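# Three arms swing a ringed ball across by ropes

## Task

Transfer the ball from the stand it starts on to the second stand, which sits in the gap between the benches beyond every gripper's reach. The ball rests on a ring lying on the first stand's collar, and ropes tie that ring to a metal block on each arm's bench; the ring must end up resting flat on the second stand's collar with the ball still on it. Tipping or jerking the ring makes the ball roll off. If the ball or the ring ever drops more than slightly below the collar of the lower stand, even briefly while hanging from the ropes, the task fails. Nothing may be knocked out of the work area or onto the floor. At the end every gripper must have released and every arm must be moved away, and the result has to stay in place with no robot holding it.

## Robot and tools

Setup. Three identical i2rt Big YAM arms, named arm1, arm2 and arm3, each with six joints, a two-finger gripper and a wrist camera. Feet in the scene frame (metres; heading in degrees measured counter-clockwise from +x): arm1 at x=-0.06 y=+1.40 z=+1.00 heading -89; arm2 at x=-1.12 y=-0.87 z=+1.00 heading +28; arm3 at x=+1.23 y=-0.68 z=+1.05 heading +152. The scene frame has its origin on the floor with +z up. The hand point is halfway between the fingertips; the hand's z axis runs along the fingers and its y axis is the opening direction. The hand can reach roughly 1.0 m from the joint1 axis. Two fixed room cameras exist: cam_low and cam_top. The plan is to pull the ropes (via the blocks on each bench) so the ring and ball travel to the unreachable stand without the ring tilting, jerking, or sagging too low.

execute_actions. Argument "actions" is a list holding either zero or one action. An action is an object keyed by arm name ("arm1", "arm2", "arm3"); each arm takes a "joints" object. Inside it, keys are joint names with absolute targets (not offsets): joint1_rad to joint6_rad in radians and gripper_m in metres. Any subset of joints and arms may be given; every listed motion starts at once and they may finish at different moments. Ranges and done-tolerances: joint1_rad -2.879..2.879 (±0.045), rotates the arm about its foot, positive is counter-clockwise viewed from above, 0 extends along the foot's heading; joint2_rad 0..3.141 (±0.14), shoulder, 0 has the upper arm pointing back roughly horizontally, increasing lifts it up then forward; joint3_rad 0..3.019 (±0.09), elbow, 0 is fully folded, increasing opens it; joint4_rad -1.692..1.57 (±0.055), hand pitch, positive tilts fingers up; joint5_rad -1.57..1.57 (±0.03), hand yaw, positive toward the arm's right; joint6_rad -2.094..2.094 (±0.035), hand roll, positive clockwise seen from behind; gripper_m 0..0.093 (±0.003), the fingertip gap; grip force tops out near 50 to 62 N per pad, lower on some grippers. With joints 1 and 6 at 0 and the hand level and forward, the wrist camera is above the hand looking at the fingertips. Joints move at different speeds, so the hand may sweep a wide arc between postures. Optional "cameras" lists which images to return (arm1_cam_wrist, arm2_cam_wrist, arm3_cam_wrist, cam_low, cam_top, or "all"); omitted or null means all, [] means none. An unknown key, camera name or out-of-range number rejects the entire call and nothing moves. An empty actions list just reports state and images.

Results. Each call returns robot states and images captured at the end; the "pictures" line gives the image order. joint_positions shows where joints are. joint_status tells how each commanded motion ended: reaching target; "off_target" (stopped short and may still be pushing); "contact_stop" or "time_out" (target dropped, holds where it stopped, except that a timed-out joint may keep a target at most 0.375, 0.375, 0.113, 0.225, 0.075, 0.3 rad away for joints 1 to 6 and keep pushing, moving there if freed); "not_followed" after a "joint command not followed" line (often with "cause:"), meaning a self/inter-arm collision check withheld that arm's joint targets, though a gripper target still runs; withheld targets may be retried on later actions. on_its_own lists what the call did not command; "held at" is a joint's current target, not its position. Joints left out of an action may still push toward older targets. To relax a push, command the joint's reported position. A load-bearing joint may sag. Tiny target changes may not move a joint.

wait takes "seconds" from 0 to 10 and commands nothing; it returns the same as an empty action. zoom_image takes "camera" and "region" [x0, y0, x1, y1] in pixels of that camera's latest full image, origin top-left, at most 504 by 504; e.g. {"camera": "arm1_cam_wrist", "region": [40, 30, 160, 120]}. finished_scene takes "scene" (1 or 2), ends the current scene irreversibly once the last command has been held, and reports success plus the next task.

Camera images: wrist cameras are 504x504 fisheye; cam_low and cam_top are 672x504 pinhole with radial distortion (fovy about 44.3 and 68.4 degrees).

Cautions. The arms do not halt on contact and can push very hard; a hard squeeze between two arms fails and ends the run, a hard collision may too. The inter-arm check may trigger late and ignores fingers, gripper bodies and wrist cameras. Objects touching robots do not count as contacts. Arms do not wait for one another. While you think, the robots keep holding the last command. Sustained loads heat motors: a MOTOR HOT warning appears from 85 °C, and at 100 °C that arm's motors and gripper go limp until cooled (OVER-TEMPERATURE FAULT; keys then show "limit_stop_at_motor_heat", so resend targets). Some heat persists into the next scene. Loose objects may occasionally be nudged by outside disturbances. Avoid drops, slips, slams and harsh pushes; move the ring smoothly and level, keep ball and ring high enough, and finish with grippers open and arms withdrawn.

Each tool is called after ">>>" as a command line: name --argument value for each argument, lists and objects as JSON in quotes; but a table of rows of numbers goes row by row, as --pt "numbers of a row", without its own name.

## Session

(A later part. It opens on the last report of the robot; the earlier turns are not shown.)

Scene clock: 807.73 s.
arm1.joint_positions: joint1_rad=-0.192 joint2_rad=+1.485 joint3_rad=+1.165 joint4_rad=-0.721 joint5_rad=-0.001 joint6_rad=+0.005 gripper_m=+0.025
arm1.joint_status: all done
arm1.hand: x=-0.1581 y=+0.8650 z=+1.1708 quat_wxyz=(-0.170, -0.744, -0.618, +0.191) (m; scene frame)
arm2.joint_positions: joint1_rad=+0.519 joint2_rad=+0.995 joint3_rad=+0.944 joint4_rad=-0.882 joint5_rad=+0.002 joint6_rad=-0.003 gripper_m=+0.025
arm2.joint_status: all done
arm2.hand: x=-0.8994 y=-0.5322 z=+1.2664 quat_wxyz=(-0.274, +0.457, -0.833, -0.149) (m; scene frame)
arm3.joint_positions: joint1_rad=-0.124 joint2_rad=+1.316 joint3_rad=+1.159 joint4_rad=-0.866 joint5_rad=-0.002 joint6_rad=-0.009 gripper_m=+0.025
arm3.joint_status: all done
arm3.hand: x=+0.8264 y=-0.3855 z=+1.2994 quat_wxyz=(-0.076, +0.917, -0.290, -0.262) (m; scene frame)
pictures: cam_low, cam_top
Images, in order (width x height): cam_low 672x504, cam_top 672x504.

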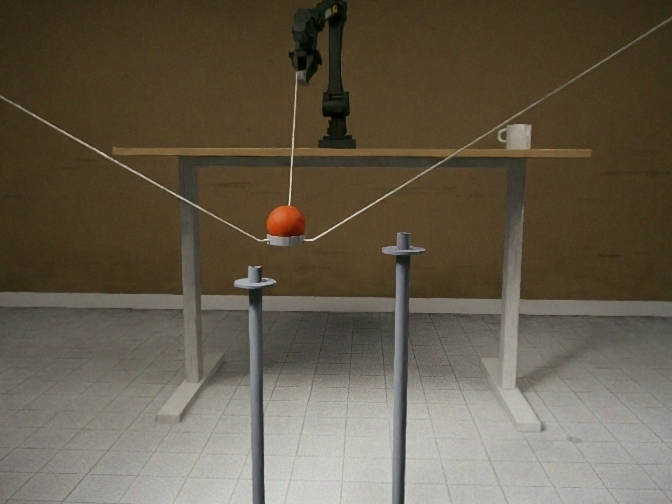

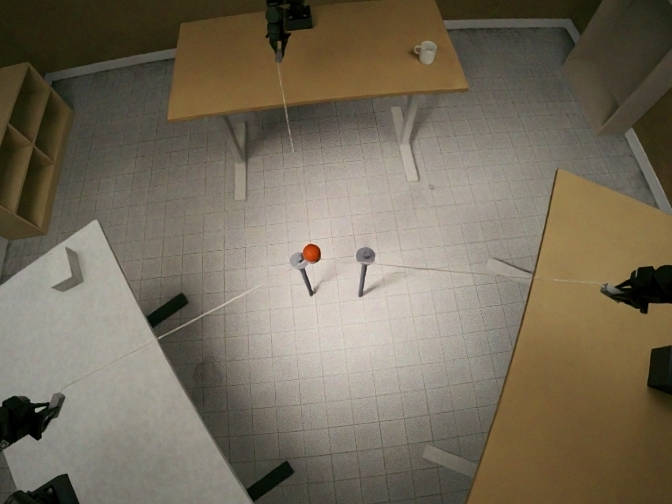

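>>> execute_actions --actions '[{"arm1":{"joints":{"joint1_rad":-0.259,"joint2_rad":1.487}},"arm2":{"joints":{"joint1_rad":0.601,"joint2_rad":0.942,"joint3_rad":0.893}},"arm3":{"joints":{"joint1_rad":-0.090,"joint2_rad":1.398,"joint3_rad":1.286}}}]' --cameras '["cam_low"]'

Scene clock: 835.37 s.
arm1.joint_positions: joint1_rad=-0.253 joint2_rad=+1.496 joint3_rad=+1.165 joint4_rad=-0.721 joint5_rad=-0.001 joint6_rad=+0.005 gripper_m=+0.025
arm1.joint_status: all done
arm1.hand: x=-0.1906 y=+0.8713 z=+1.1650 quat_wxyz=(-0.161, -0.763, -0.596, +0.192) (m; scene frame)
arm2.joint_positions: joint1_rad=+0.598 joint2_rad=+0.960 joint3_rad=+0.896 joint4_rad=-0.882 joint5_rad=+0.002 joint6_rad=-0.002 gripper_m=+0.025
arm2.joint_status: all done
arm2.hand: x=-0.9338 y=-0.5294 z=+1.2542 quat_wxyz=(-0.262, +0.490, -0.817, -0.156) (m; scene frame)
arm3.joint_positions: joint1_rad=-0.097 joint2_rad=+1.415 joint3_rad=+1.234 joint4_rad=-0.866 joint5_rad=-0.002 joint6_rad=-0.009 gripper_m=+0.025
arm3.joint_status: all done
arm3.hand: x=+0.7926 y=-0.3793 z=+1.2885 quat_wxyz=(-0.069, +0.924, -0.279, -0.252) (m; scene frame)
pictures: cam_low
Images, in order (width x height): cam_low 672x504.

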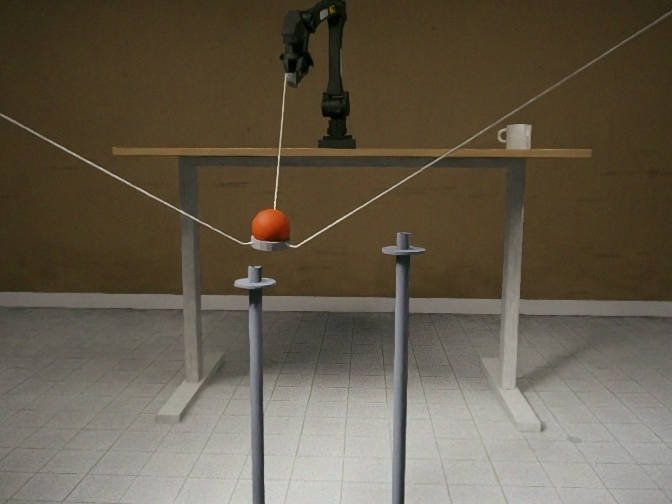

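>>> execute_actions --actions '[]' --cameras '[]'

Scene clock: 842.17 s.
arm1.joint_positions: joint1_rad=-0.253 joint2_rad=+1.496 joint3_rad=+1.165 joint4_rad=-0.721 joint5_rad=-0.001 joint6_rad=+0.005 gripper_m=+0.025
arm1.joint_status: all done
arm1.hand: x=-0.1906 y=+0.8713 z=+1.1650 quat_wxyz=(-0.161, -0.763, -0.596, +0.192) (m; scene frame)
arm2.joint_positions: joint1_rad=+0.598 joint2_rad=+0.960 joint3_rad=+0.896 joint4_rad=-0.882 joint5_rad=+0.002 joint6_rad=-0.002 gripper_m=+0.025
arm2.joint_status: all done
arm2.hand: x=-0.9338 y=-0.5294 z=+1.2542 quat_wxyz=(-0.262, +0.490, -0.817, -0.156) (m; scene frame)
arm3.joint_positions: joint1_rad=-0.097 joint2_rad=+1.415 joint3_rad=+1.234 joint4_rad=-0.866 joint5_rad=-0.002 joint6_rad=-0.009 gripper_m=+0.025
arm3.joint_status: all done
arm3.hand: x=+0.7926 y=-0.3793 z=+1.2885 quat_wxyz=(-0.069, +0.924, -0.279, -0.252) (m; scene frame)
pictures: none
No camera images: the call's "cameras" was empty. Leave "cameras" out to get every camera's image.

>>> execute_actions --actions '[]' --cameras '["cam_low","cam_top"]'

>>> zoom_image --camera "cam_low" --region '[210, 190, 330, 310]'

>>> zoom_image --camera "cam_top" --region '[270, 225, 340, 295]'

Scene clock: 849.27 s.
arm1.joint_positions: joint1_rad=-0.253 joint2_rad=+1.496 joint3_rad=+1.165 joint4_rad=-0.721 joint5_rad=-0.001 joint6_rad=+0.005 gripper_m=+0.025
arm1.joint_status: all done
arm1.hand: x=-0.1906 y=+0.8713 z=+1.1650 quat_wxyz=(-0.161, -0.763, -0.596, +0.192) (m; scene frame)
arm2.joint_positions: joint1_rad=+0.598 joint2_rad=+0.960 joint3_rad=+0.896 joint4_rad=-0.882 joint5_rad=+0.002 joint6_rad=-0.002 gripper_m=+0.025
arm2.joint_status: all done
arm2.hand: x=-0.9338 y=-0.5294 z=+1.2542 quat_wxyz=(-0.262, +0.490, -0.817, -0.156) (m; scene frame)
arm3.joint_positions: joint1_rad=-0.097 joint2_rad=+1.415 joint3_rad=+1.234 joint4_rad=-0.866 joint5_rad=-0.002 joint6_rad=-0.009 gripper_m=+0.025
arm3.joint_status: all done
arm3.hand: x=+0.7926 y=-0.3793 z=+1.2885 quat_wxyz=(-0.069, +0.924, -0.279, -0.252) (m; scene frame)
pictures: cam_low, cam_top
Images, in order (width x height): cam_low 672x504, cam_top 672x504.

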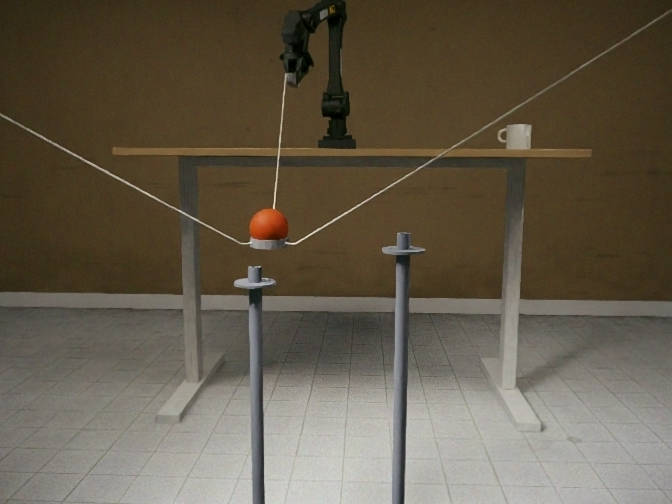

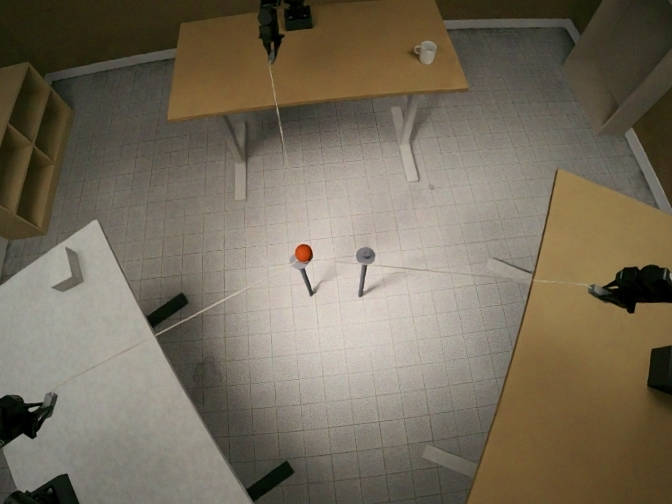

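Region (210, 190, 330, 310) of cam_low's 672x504 image, scaled by 4.200, with more detail than that image has.

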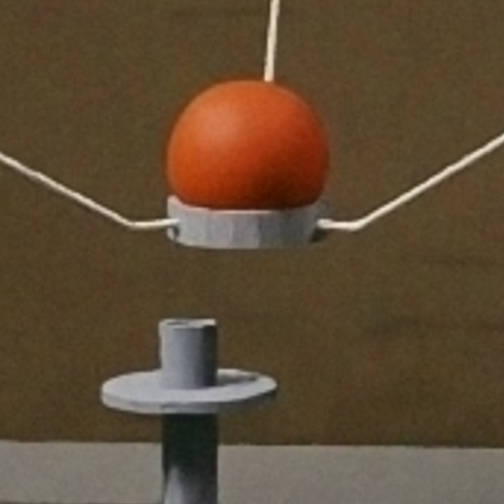

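Region (270, 225, 340, 295) of cam_top's 672x504 image, scaled by 7.200, with more detail than that image has.

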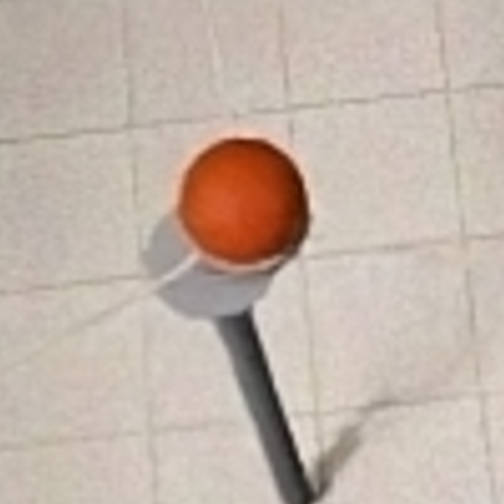

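>>> execute_actions --actions '[{"arm1":{"joints":{"joint1_rad":-0.316,"joint2_rad":1.504}},"arm2":{"joints":{"joint1_rad":0.675}},"arm3":{"joints":{"joint1_rad":-0.065,"joint2_rad":1.482,"joint3_rad":1.353}}}]' --cameras '["cam_low"]'

Scene clock: 893.77 s.
arm1.joint_positions: joint1_rad=-0.307 joint2_rad=+1.515 joint3_rad=+1.165 joint4_rad=-0.721 joint5_rad=-0.002 joint6_rad=+0.004 gripper_m=+0.025
arm1.joint_status: all done
arm1.hand: x=-0.2195 y=+0.8785 z=+1.1547 quat_wxyz=(-0.149, -0.781, -0.577, +0.189) (m; scene frame)
arm2.joint_positions: joint1_rad=+0.670 joint2_rad=+0.960 joint3_rad=+0.896 joint4_rad=-0.882 joint5_rad=+0.003 joint6_rad=-0.001 gripper_m=+0.025
arm2.joint_status: all done
arm2.hand: x=-0.9587 y=-0.5172 z=+1.2542 quat_wxyz=(-0.257, +0.519, -0.799, -0.166) (m; scene frame)
arm3.joint_positions: joint1_rad=-0.073 joint2_rad=+1.496 joint3_rad=+1.300 joint4_rad=-0.866 joint5_rad=-0.002 joint6_rad=-0.009 gripper_m=+0.025
arm3.joint_status: all done
arm3.hand: x=+0.7628 y=-0.3757 z=+1.2792 quat_wxyz=(-0.064, +0.929, -0.268, -0.246) (m; scene frame)
pictures: cam_low
Images, in order (width x height): cam_low 672x504.

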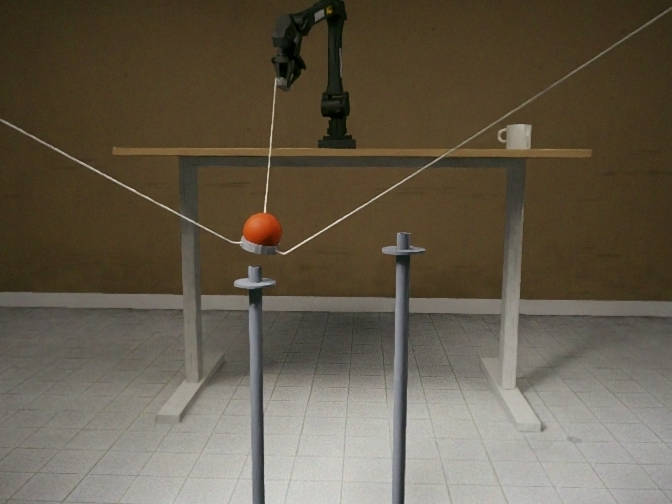

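>>> execute_actions --actions '[]' --cameras '[]'

Scene clock: 902.13 s.
arm1.joint_positions: joint1_rad=-0.307 joint2_rad=+1.515 joint3_rad=+1.165 joint4_rad=-0.721 joint5_rad=-0.002 joint6_rad=+0.004 gripper_m=+0.025
arm1.joint_status: all done
arm1.hand: x=-0.2195 y=+0.8785 z=+1.1547 quat_wxyz=(-0.149, -0.781, -0.577, +0.189) (m; scene frame)
arm2.joint_positions: joint1_rad=+0.670 joint2_rad=+0.960 joint3_rad=+0.896 joint4_rad=-0.882 joint5_rad=+0.003 joint6_rad=-0.001 gripper_m=+0.025
arm2.joint_status: all done
arm2.hand: x=-0.9587 y=-0.5172 z=+1.2542 quat_wxyz=(-0.257, +0.519, -0.799, -0.166) (m; scene frame)
arm3.joint_positions: joint1_rad=-0.073 joint2_rad=+1.496 joint3_rad=+1.300 joint4_rad=-0.866 joint5_rad=-0.002 joint6_rad=-0.009 gripper_m=+0.025
arm3.joint_status: all done
arm3.hand: x=+0.7628 y=-0.3757 z=+1.2792 quat_wxyz=(-0.064, +0.929, -0.268, -0.246) (m; scene frame)
pictures: none
No camera images: the call's "cameras" was empty. Leave "cameras" out to get every camera's image.

>>> execute_actions --actions '[]'

>>> zoom_image --camera "cam_low" --region '[210, 190, 330, 310]'

>>> zoom_image --camera "cam_top" --region '[270, 225, 340, 295]'

Scene clock: 907.80 s.
arm1.joint_positions: joint1_rad=-0.307 joint2_rad=+1.515 joint3_rad=+1.165 joint4_rad=-0.721 joint5_rad=-0.002 joint6_rad=+0.004 gripper_m=+0.025
arm1.joint_status: all done
arm1.hand: x=-0.2195 y=+0.8785 z=+1.1547 quat_wxyz=(-0.149, -0.781, -0.577, +0.189) (m; scene frame)
arm2.joint_positions: joint1_rad=+0.670 joint2_rad=+0.960 joint3_rad=+0.896 joint4_rad=-0.882 joint5_rad=+0.003 joint6_rad=-0.001 gripper_m=+0.025
arm2.joint_status: all done
arm2.hand: x=-0.9587 y=-0.5172 z=+1.2542 quat_wxyz=(-0.257, +0.519, -0.799, -0.166) (m; scene frame)
arm3.joint_positions: joint1_rad=-0.073 joint2_rad=+1.496 joint3_rad=+1.300 joint4_rad=-0.866 joint5_rad=-0.002 joint6_rad=-0.009 gripper_m=+0.025
arm3.joint_status: all done
arm3.hand: x=+0.7628 y=-0.3757 z=+1.2792 quat_wxyz=(-0.064, +0.929, -0.268, -0.246) (m; scene frame)
pictures: arm1_cam_wrist, arm2_cam_wrist, arm3_cam_wrist, cam_low, cam_top
Images, in order (width x height): arm1_cam_wrist 504x504, arm2_cam_wrist 504x504, arm3_cam_wrist 504x504, cam_low 672x504, cam_top 672x504.

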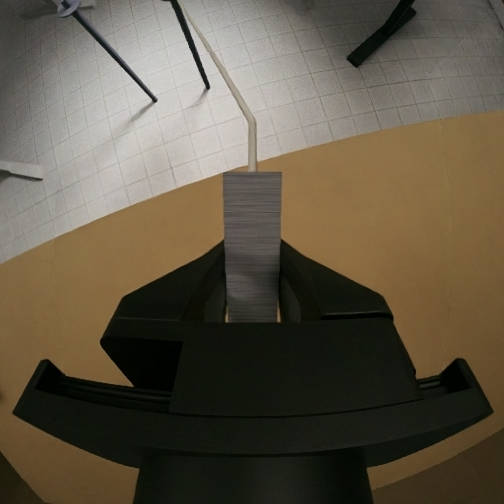

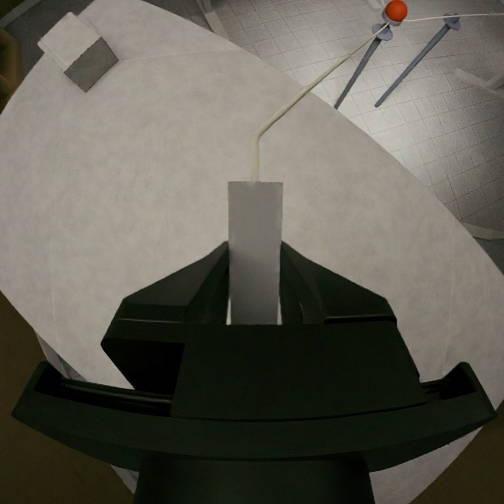

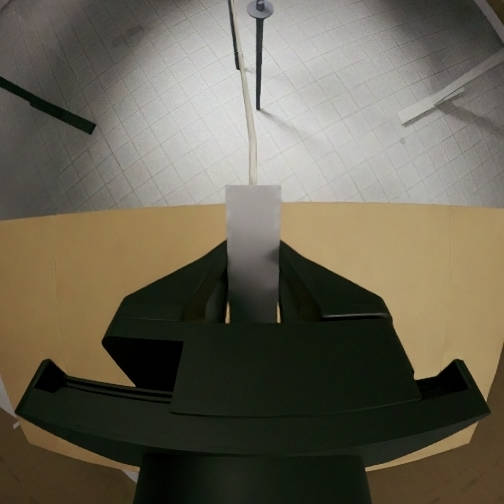

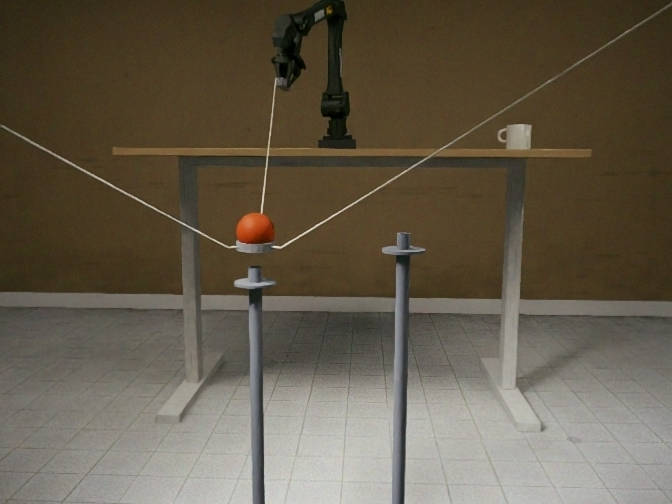

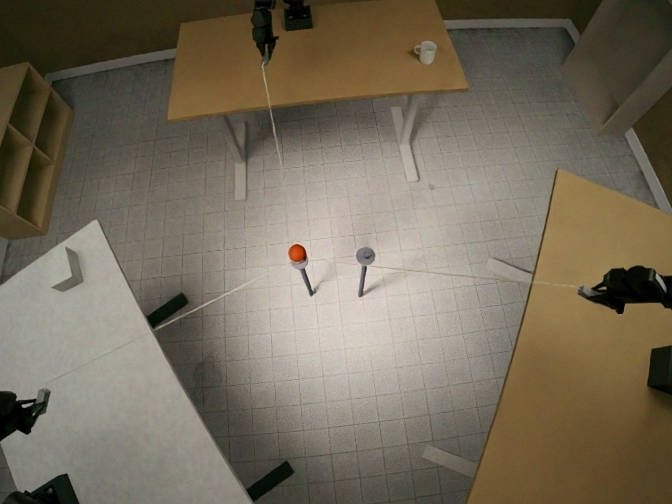

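Region (210, 190, 330, 310) of cam_low's 672x504 image, scaled by 4.200, with more detail than that image has.

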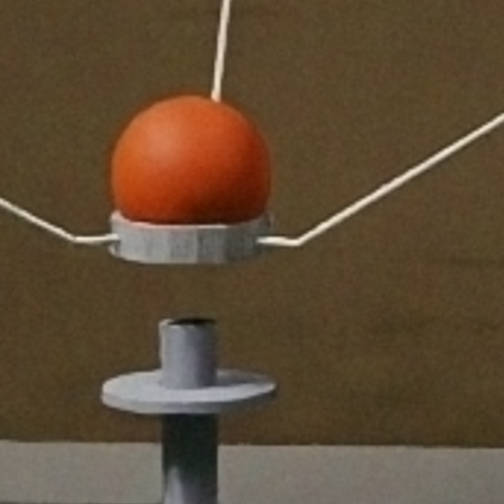

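Region (270, 225, 340, 295) of cam_top's 672x504 image, scaled by 7.200, with more detail than that image has.

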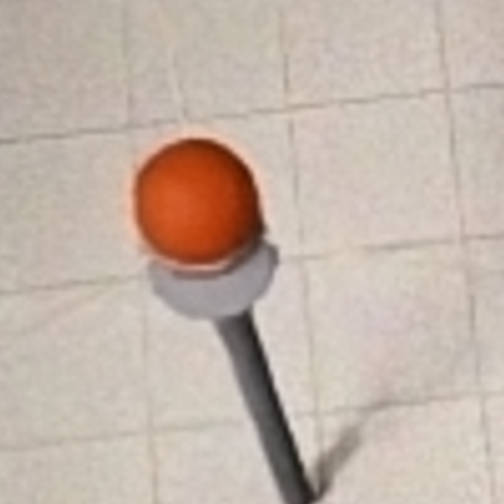

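>>> execute_actions --actions '[{"arm1":{"joints":{"joint2_rad":1.541}},"arm2":{"joints":{"joint2_rad":0.993}},"arm3":{"joints":{"joint2_rad":1.526}}}]' --cameras '["cam_low"]'

Scene clock: 925.07 s.
arm1.joint_positions: joint1_rad=-0.307 joint2_rad=+1.557 joint3_rad=+1.165 joint4_rad=-0.721 joint5_rad=-0.002 joint6_rad=+0.004 gripper_m=+0.025
arm1.joint_status: all done
arm1.hand: x=-0.2194 y=+0.8777 z=+1.1325 quat_wxyz=(-0.137, -0.784, -0.580, +0.173) (m; scene frame)
arm2.joint_positions: joint1_rad=+0.670 joint2_rad=+1.006 joint3_rad=+0.896 joint4_rad=-0.882 joint5_rad=+0.003 joint6_rad=-0.001 gripper_m=+0.025
arm2.joint_status: all done
arm2.hand: x=-0.9565 y=-0.5123 z=+1.2374 quat_wxyz=(-0.238, +0.522, -0.804, -0.154) (m; scene frame)
arm3.joint_positions: joint1_rad=-0.073 joint2_rad=+1.538 joint3_rad=+1.300 joint4_rad=-0.866 joint5_rad=-0.002 joint6_rad=-0.009 gripper_m=+0.025
arm3.joint_status: all done
arm3.hand: x=+0.7596 y=-0.3741 z=+1.2569 quat_wxyz=(-0.058, +0.934, -0.269, -0.227) (m; scene frame)
pictures: cam_low
Images, in order (width x height): cam_low 672x504.

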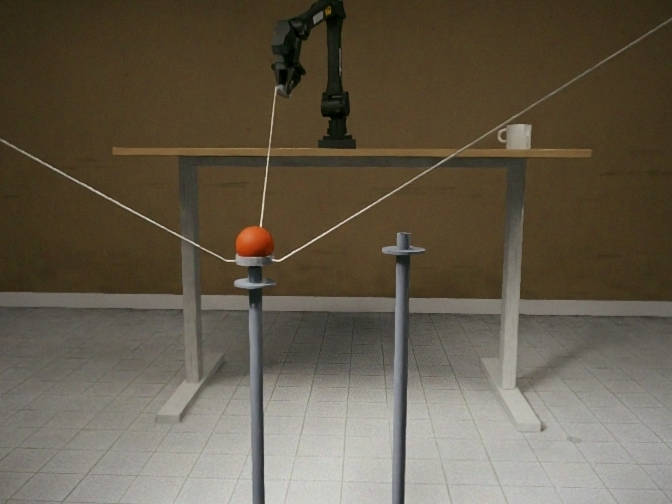

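>>> execute_actions --actions '[]' --cameras '["cam_low","cam_top"]'

>>> zoom_image --camera "cam_low" --region '[210, 190, 330, 310]'

>>> zoom_image --camera "cam_top" --region '[270, 225, 340, 295]'

Scene clock: 929.77 s.
arm1.joint_positions: joint1_rad=-0.307 joint2_rad=+1.557 joint3_rad=+1.165 joint4_rad=-0.721 joint5_rad=-0.002 joint6_rad=+0.004 gripper_m=+0.025
arm1.joint_status: all done
arm1.hand: x=-0.2194 y=+0.8777 z=+1.1325 quat_wxyz=(-0.137, -0.784, -0.580, +0.173) (m; scene frame)
arm2.joint_positions: joint1_rad=+0.670 joint2_rad=+1.006 joint3_rad=+0.896 joint4_rad=-0.882 joint5_rad=+0.003 joint6_rad=-0.001 gripper_m=+0.025
arm2.joint_status: all done
arm2.hand: x=-0.9565 y=-0.5123 z=+1.2374 quat_wxyz=(-0.238, +0.522, -0.804, -0.154) (m; scene frame)
arm3.joint_positions: joint1_rad=-0.073 joint2_rad=+1.538 joint3_rad=+1.300 joint4_rad=-0.866 joint5_rad=-0.002 joint6_rad=-0.009 gripper_m=+0.025
arm3.joint_status: all done
arm3.hand: x=+0.7596 y=-0.3741 z=+1.2569 quat_wxyz=(-0.058, +0.934, -0.269, -0.227) (m; scene frame)
pictures: cam_low, cam_top
Images, in order (width x height): cam_low 672x504, cam_top 672x504.

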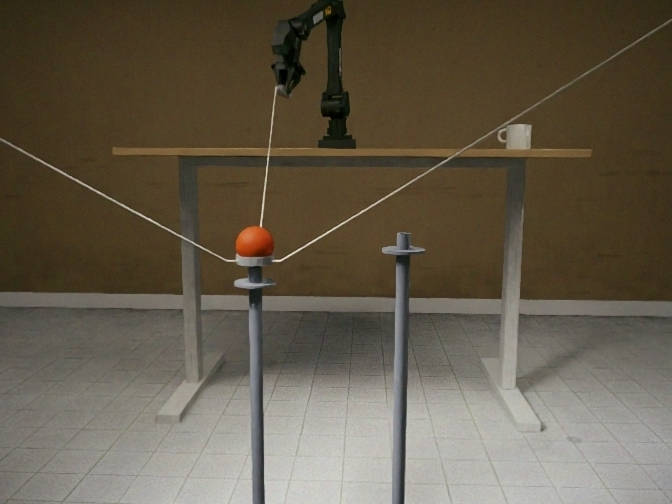

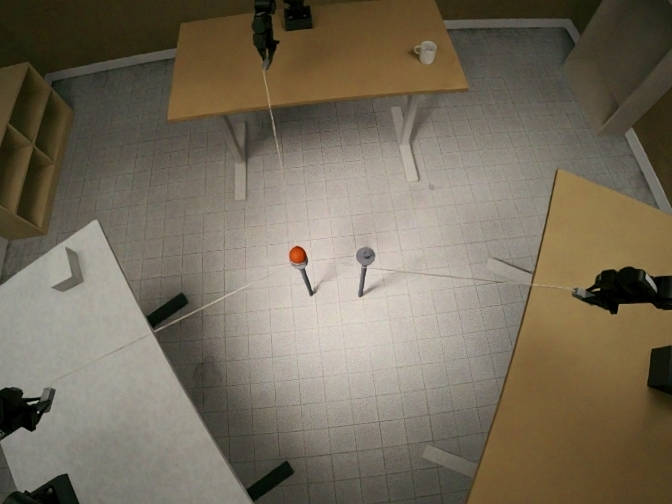

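Region (210, 190, 330, 310) of cam_low's 672x504 image, scaled by 4.200, with more detail than that image has.

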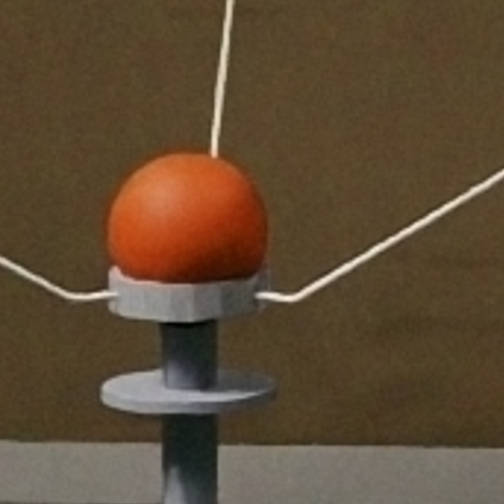

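Region (270, 225, 340, 295) of cam_top's 672x504 image, scaled by 7.200, with more detail than that image has.

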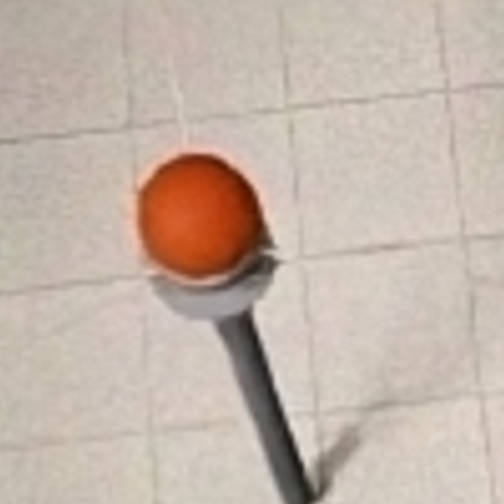

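>>> execute_actions --actions '[{"arm1":{"joints":{"joint2_rad":1.617}},"arm2":{"joints":{"joint2_rad":1.071}},"arm3":{"joints":{"joint2_rad":1.588}}}]' --cameras '["cam_low"]'

Scene clock: 944.17 s.
arm1.joint_positions: joint1_rad=-0.307 joint2_rad=+1.635 joint3_rad=+1.163 joint4_rad=-0.721 joint5_rad=-0.002 joint6_rad=+0.004 gripper_m=+0.025
arm1.joint_status: all done
arm1.hand: x=-0.2184 y=+0.8794 z=+1.0909 quat_wxyz=(-0.114, -0.791, -0.585, +0.141) (m; scene frame)
arm2.joint_positions: joint1_rad=+0.670 joint2_rad=+1.083 joint3_rad=+0.896 joint4_rad=-0.882 joint5_rad=+0.003 joint6_rad=-0.001 gripper_m=+0.025
arm2.joint_status: all done
arm2.hand: x=-0.9537 y=-0.5058 z=+1.2087 quat_wxyz=(-0.207, +0.528, -0.813, -0.133) (m; scene frame)
arm3.joint_positions: joint1_rad=-0.073 joint2_rad=+1.598 joint3_rad=+1.301 joint4_rad=-0.866 joint5_rad=-0.002 joint6_rad=-0.009 gripper_m=+0.025
arm3.joint_status: all done
arm3.hand: x=+0.7561 y=-0.3725 z=+1.2252 quat_wxyz=(-0.050, +0.941, -0.271, -0.199) (m; scene frame)
pictures: cam_low
Images, in order (width x height): cam_low 672x504.

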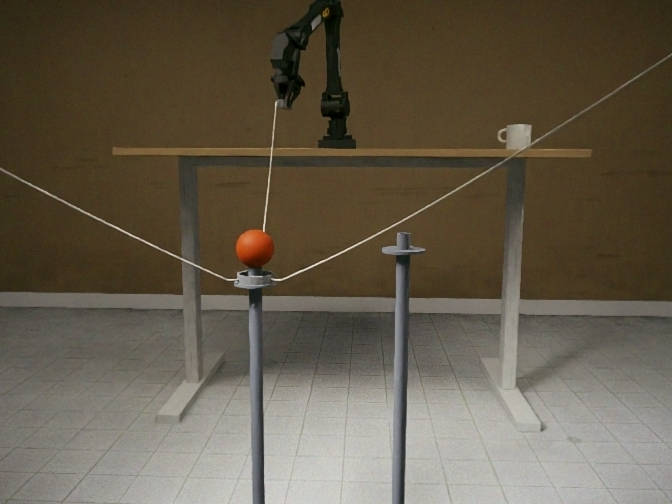

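>>> execute_actions --actions '[]'

>>> zoom_image --camera "cam_low" --region '[210, 190, 330, 310]'

Scene clock: 947.57 s.
arm1.joint_positions: joint1_rad=-0.307 joint2_rad=+1.635 joint3_rad=+1.163 joint4_rad=-0.721 joint5_rad=-0.002 joint6_rad=+0.004 gripper_m=+0.025
arm1.joint_status: all done
arm1.hand: x=-0.2184 y=+0.8794 z=+1.0909 quat_wxyz=(-0.114, -0.791, -0.585, +0.141) (m; scene frame)
arm2.joint_positions: joint1_rad=+0.670 joint2_rad=+1.083 joint3_rad=+0.896 joint4_rad=-0.882 joint5_rad=+0.003 joint6_rad=-0.001 gripper_m=+0.025
arm2.joint_status: all done
arm2.hand: x=-0.9537 y=-0.5058 z=+1.2087 quat_wxyz=(-0.207, +0.528, -0.813, -0.133) (m; scene frame)
arm3.joint_positions: joint1_rad=-0.073 joint2_rad=+1.598 joint3_rad=+1.301 joint4_rad=-0.866 joint5_rad=-0.002 joint6_rad=-0.009 gripper_m=+0.025
arm3.joint_status: all done
arm3.hand: x=+0.7561 y=-0.3725 z=+1.2252 quat_wxyz=(-0.050, +0.941, -0.271, -0.199) (m; scene frame)
pictures: arm1_cam_wrist, arm2_cam_wrist, arm3_cam_wrist, cam_low, cam_top
Images, in order (width x height): arm1_cam_wrist 504x504, arm2_cam_wrist 504x504, arm3_cam_wrist 504x504, cam_low 672x504, cam_top 672x504.

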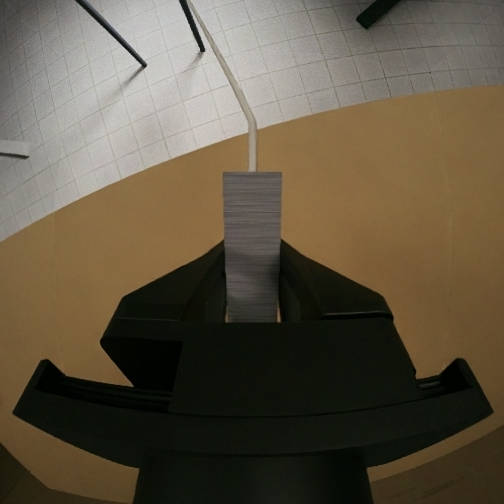

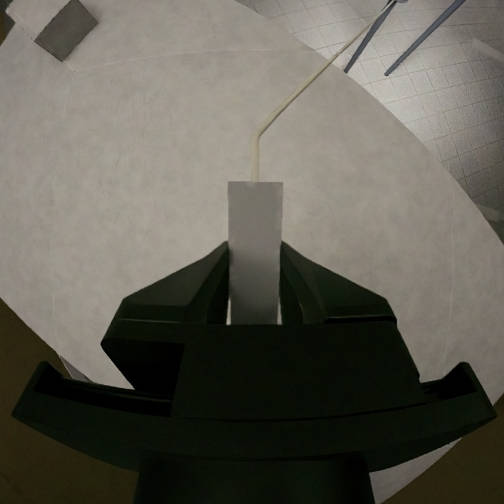

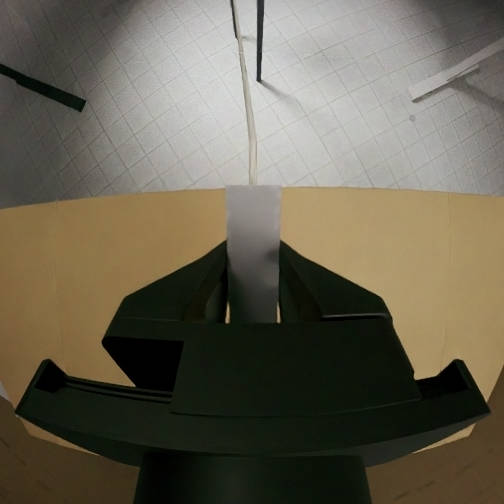

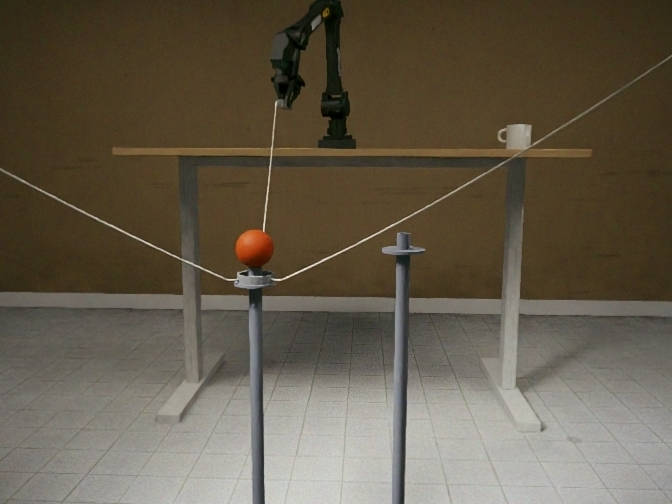

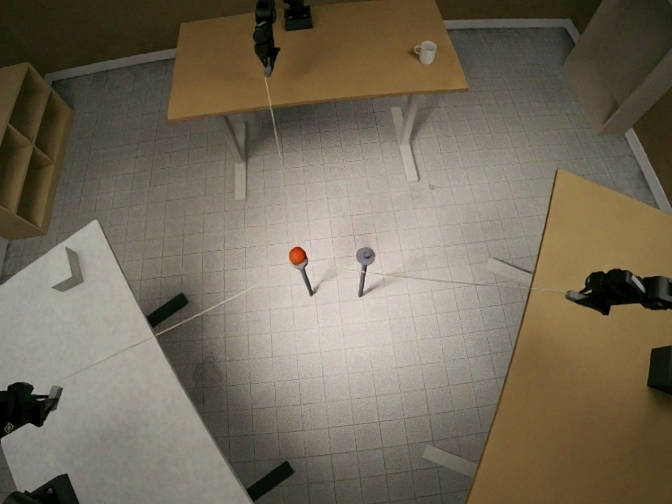

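Region (210, 190, 330, 310) of cam_low's 672x504 image, scaled by 4.200, with more detail than that image has.

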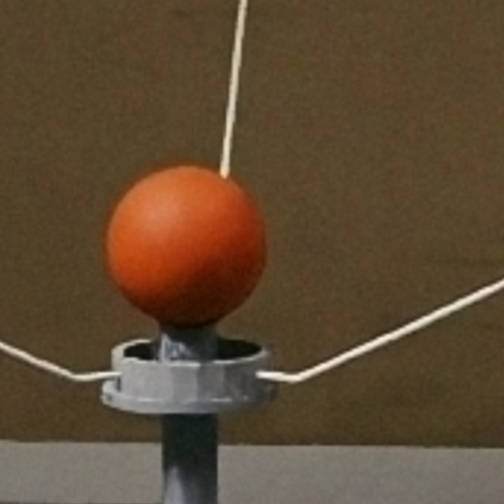

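>>> execute_actions --actions '[{"arm1":{"joints":{"joint2_rad":1.848,"joint4_rad":-0.485}},"arm2":{"joints":{"joint2_rad":1.665,"joint4_rad":-0.36}},"arm3":{"joints":{"joint2_rad":1.938,"joint3_rad":1.107,"joint4_rad":-0.283}}}]'

Scene clock: 1024.73 s.
arm1.joint_positions: joint1_rad=-0.307 joint2_rad=+1.884 joint3_rad=+1.156 joint4_rad=-0.509 joint5_rad=-0.002 joint6_rad=+0.004 gripper_m=+0.025
arm1.joint_status: all done
arm1.hand: x=-0.2235 y=+0.8575 z=+0.9720 quat_wxyz=(-0.101, -0.794, -0.587, +0.124) (m; scene frame)
arm2.joint_positions: joint1_rad=+0.670 joint2_rad=+1.677 joint3_rad=+0.896 joint4_rad=-0.375 joint5_rad=+0.003 joint6_rad=-0.001 gripper_m=+0.025
arm2.joint_status: all done
arm2.hand: x=-0.9127 y=-0.4131 z=+1.0041 quat_wxyz=(-0.172, +0.533, -0.821, -0.111) (m; scene frame)
arm3.joint_positions: joint1_rad=-0.073 joint2_rad=+1.969 joint3_rad=+1.078 joint4_rad=-0.301 joint5_rad=-0.001 joint6_rad=-0.009 gripper_m=+0.025
arm3.joint_status: all done
arm3.hand: x=+0.7534 y=-0.3749 z=+0.9831 quat_wxyz=(-0.046, +0.943, -0.272, -0.185) (m; scene frame)
pictures: arm1_cam_wrist, arm2_cam_wrist, arm3_cam_wrist, cam_low, cam_top
Images, in order (width x height): arm1_cam_wrist 504x504, arm2_cam_wrist 504x504, arm3_cam_wrist 504x504, cam_low 672x504, cam_top 672x504.

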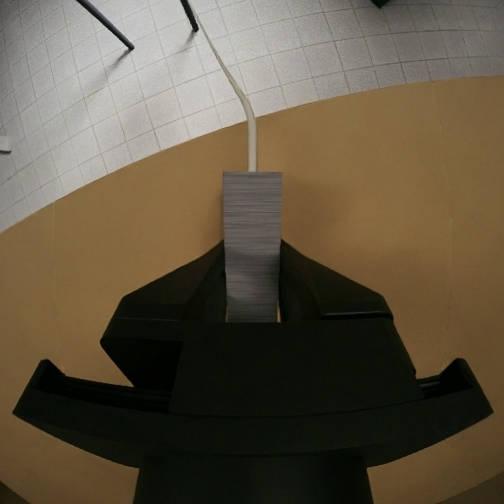

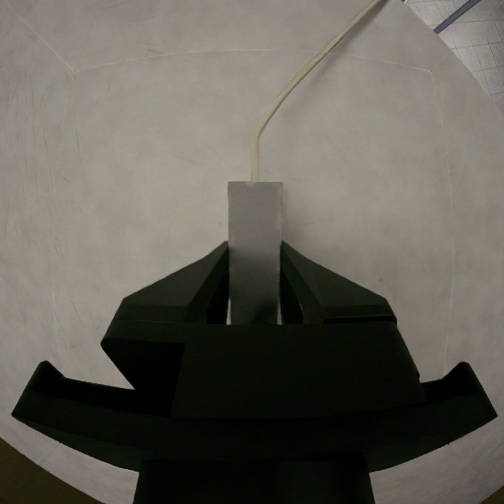

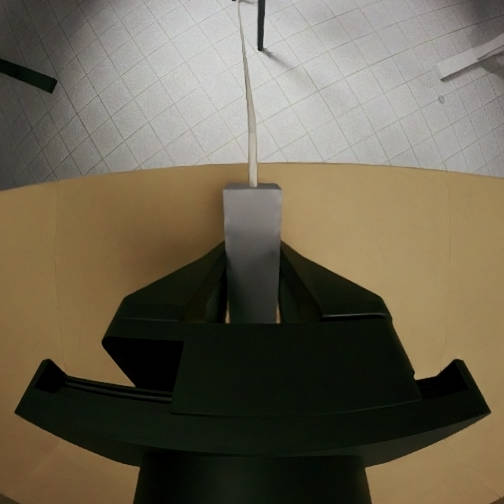

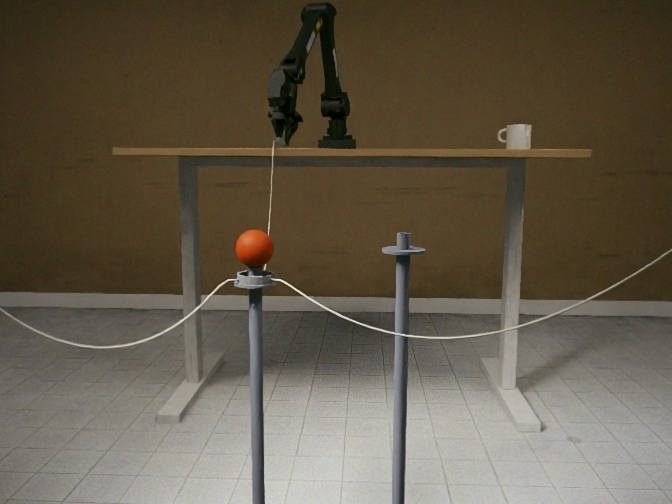

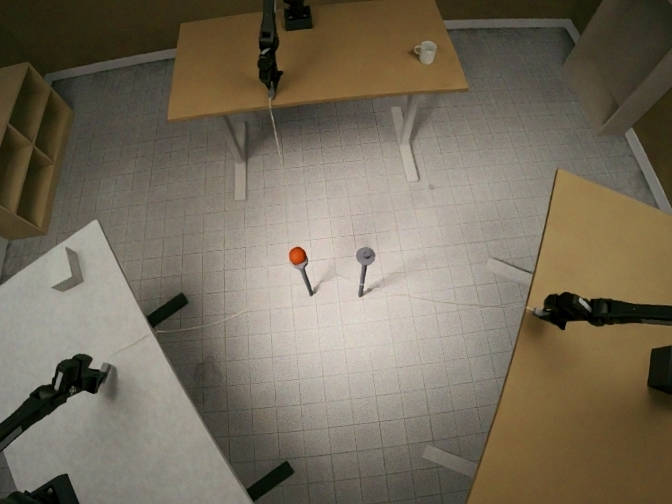

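>>> execute_actions --actions '[{"arm1":{"joints":{"joint2_rad":1.890}},"arm2":{"joints":{"joint2_rad":1.719}},"arm3":{"joints":{"joint2_rad":1.978}}}]' --cameras '["arm1_cam_wrist","arm2_cam_wrist","arm3_cam_wrist","cam_low"]'

Scene clock: 1035.77 s.
arm1.joint_positions: joint1_rad=-0.307 joint2_rad=+1.887 joint3_rad=+1.156 joint4_rad=-0.509 joint5_rad=-0.002 joint6_rad=+0.004 gripper_m=+0.025
arm1.joint_status: all done
arm1.hand: x=-0.2234 y=+0.8579 z=+0.9704 quat_wxyz=(-0.100, -0.794, -0.587, +0.123) (m; scene frame)
arm2.joint_positions: joint1_rad=+0.670 joint2_rad=+1.717 joint3_rad=+0.896 joint4_rad=-0.373 joint5_rad=+0.003 joint6_rad=-0.001 gripper_m=+0.025
arm2.joint_status: all done
arm2.hand: x=-0.9148 y=-0.4177 z=+0.9851 quat_wxyz=(-0.156, +0.535, -0.824, -0.100) (m; scene frame)
arm3.joint_positions: joint1_rad=-0.073 joint2_rad=+1.969 joint3_rad=+1.078 joint4_rad=-0.301 joint5_rad=-0.001 joint6_rad=-0.009 gripper_m=+0.025
arm3.joint_status: all done
arm3.hand: x=+0.7534 y=-0.3749 z=+0.9831 quat_wxyz=(-0.046, +0.943, -0.272, -0.185) (m; scene frame)
pictures: arm1_cam_wrist, arm2_cam_wrist, arm3_cam_wrist, cam_low
Images, in order (width x height): arm1_cam_wrist 504x504, arm2_cam_wrist 504x504, arm3_cam_wrist 504x504, cam_low 672x504.

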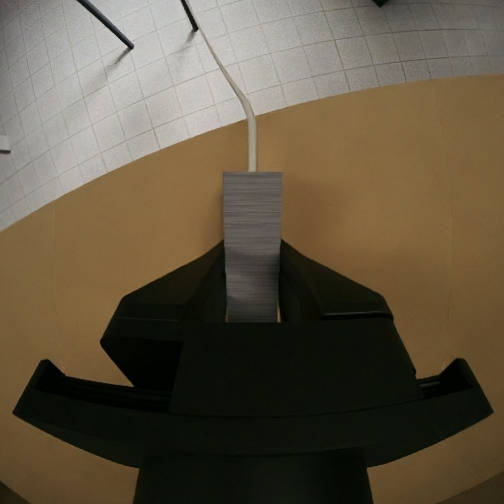

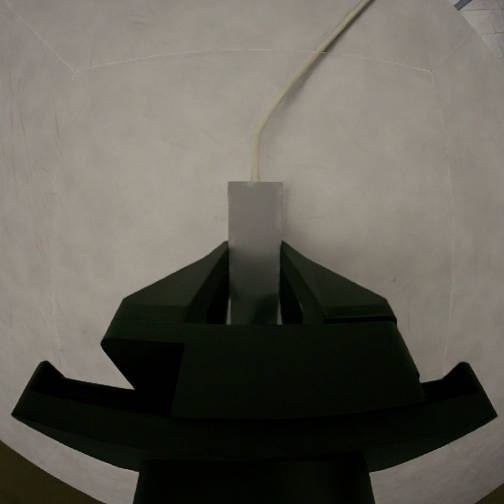

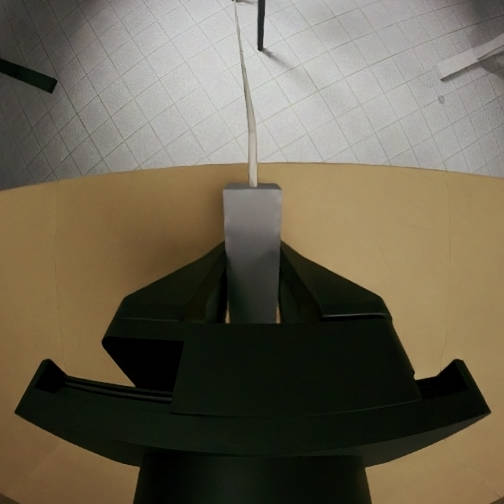

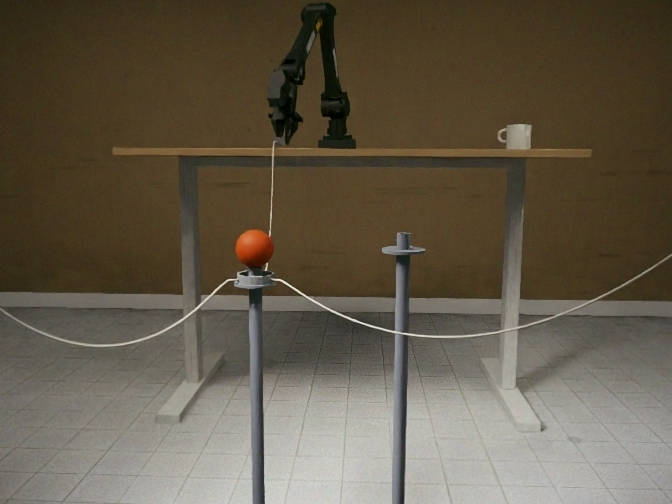

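>>> zoom_image --camera "cam_low" --region '[250, 105, 320, 165]'

Region (250, 105, 320, 165) of cam_low's 672x504 image, scaled by 7.200, with more detail than that image has; it fills the top 432 rows of this view, and the rest is white.

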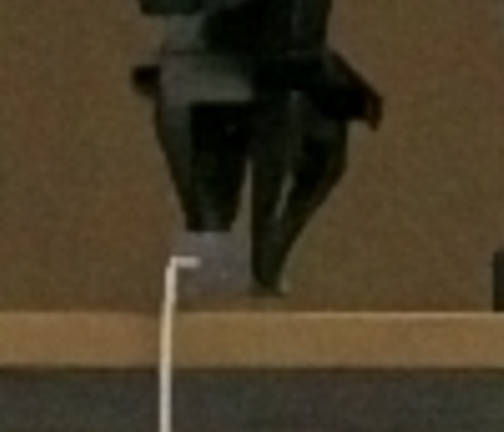

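>>> execute_actions --actions '[{"arm1":{"joints":{"joint2_rad":1.912}},"arm2":{"joints":{"joint2_rad":1.738}},"arm3":{"joints":{"joint2_rad":2.000}}}]' --cameras '["cam_low"]'

Scene clock: 1054.80 s.
arm1.joint_positions: joint1_rad=-0.307 joint2_rad=+1.905 joint3_rad=+1.156 joint4_rad=-0.504 joint5_rad=-0.001 joint6_rad=+0.004 gripper_m=+0.025
arm1.joint_status: all done
arm1.hand: x=-0.2228 y=+0.8597 z=+0.9608 quat_wxyz=(-0.096, -0.795, -0.588, +0.117) (m; scene frame)
arm2.joint_positions: joint1_rad=+0.670 joint2_rad=+1.730 joint3_rad=+0.896 joint4_rad=-0.373 joint5_rad=+0.003 joint6_rad=-0.001 gripper_m=+0.025
arm2.joint_status: all done
arm2.hand: x=-0.9155 y=-0.4194 z=+0.9792 quat_wxyz=(-0.151, +0.536, -0.825, -0.097) (m; scene frame)
arm3.joint_positions: joint1_rad=-0.073 joint2_rad=+1.991 joint3_rad=+1.078 joint4_rad=-0.298 joint5_rad=-0.001 joint6_rad=-0.009 gripper_m=+0.025
arm3.joint_status: all done
arm3.hand: x=+0.7565 y=-0.3771 z=+0.9714 quat_wxyz=(-0.044, +0.945, -0.272, -0.176) (m; scene frame)
pictures: cam_low
Images, in order (width x height): cam_low 672x504.

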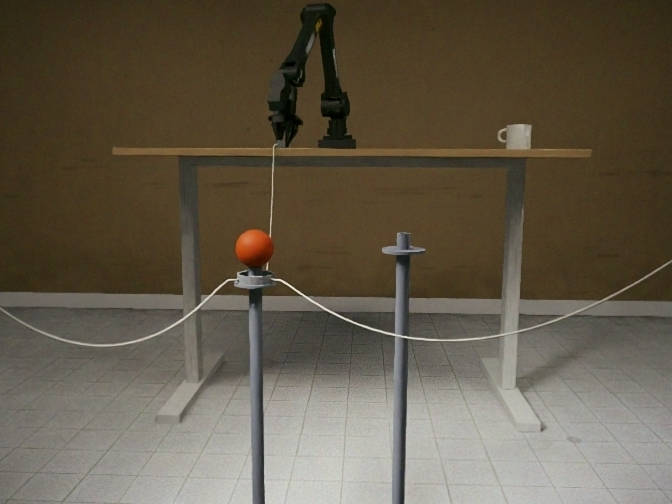

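>>> execute_actions --actions '[{"arm1":{"joints":{"gripper_m":0.06,"joint2_rad":1.885}},"arm2":{"joints":{"gripper_m":0.06,"joint2_rad":1.718}},"arm3":{"joints":{"gripper_m":0.06,"joint2_rad":1.972}}}]' --cameras '["arm1_cam_wrist","arm2_cam_wrist","arm3_cam_wrist"]'

Scene clock: 1063.50 s.
arm1.joint_positions: joint1_rad=-0.307 joint2_rad=+1.905 joint3_rad=+1.156 joint4_rad=-0.504 joint5_rad=-0.001 joint6_rad=+0.004 gripper_m=+0.060
arm1.joint_status: all done
arm1.hand: x=-0.2228 y=+0.8597 z=+0.9608 quat_wxyz=(-0.096, -0.795, -0.588, +0.117) (m; scene frame)
arm2.joint_positions: joint1_rad=+0.670 joint2_rad=+1.723 joint3_rad=+0.896 joint4_rad=-0.372 joint5_rad=+0.003 joint6_rad=-0.001 gripper_m=+0.060
arm2.joint_status: all done
arm2.hand: x=-0.9150 y=-0.4182 z=+0.9826 quat_wxyz=(-0.154, +0.536, -0.824, -0.099) (m; scene frame)
arm3.joint_positions: joint1_rad=-0.073 joint2_rad=+1.991 joint3_rad=+1.078 joint4_rad=-0.298 joint5_rad=-0.001 joint6_rad=-0.008 gripper_m=+0.060
arm3.joint_status: all done
arm3.hand: x=+0.7565 y=-0.3771 z=+0.9714 quat_wxyz=(-0.044, +0.945, -0.272, -0.176) (m; scene frame)
pictures: arm1_cam_wrist, arm2_cam_wrist, arm3_cam_wrist
Images, in order (width x height): arm1_cam_wrist 504x504, arm2_cam_wrist 504x504, arm3_cam_wrist 504x504.

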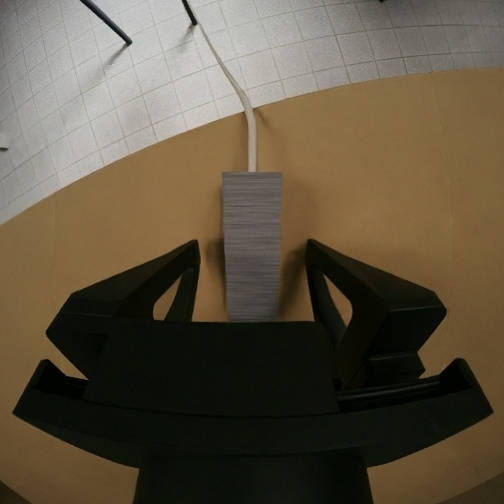

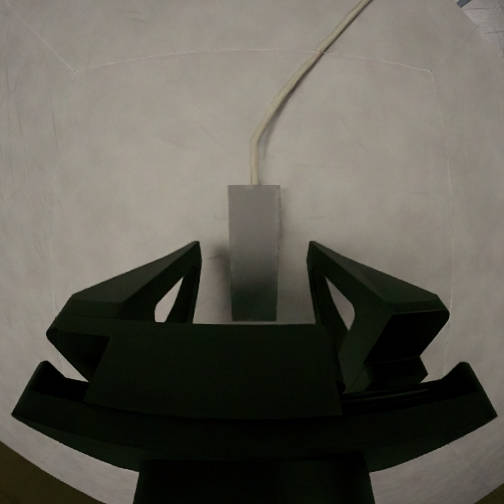

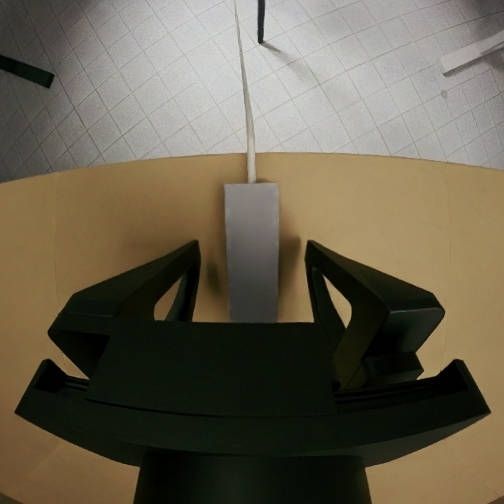

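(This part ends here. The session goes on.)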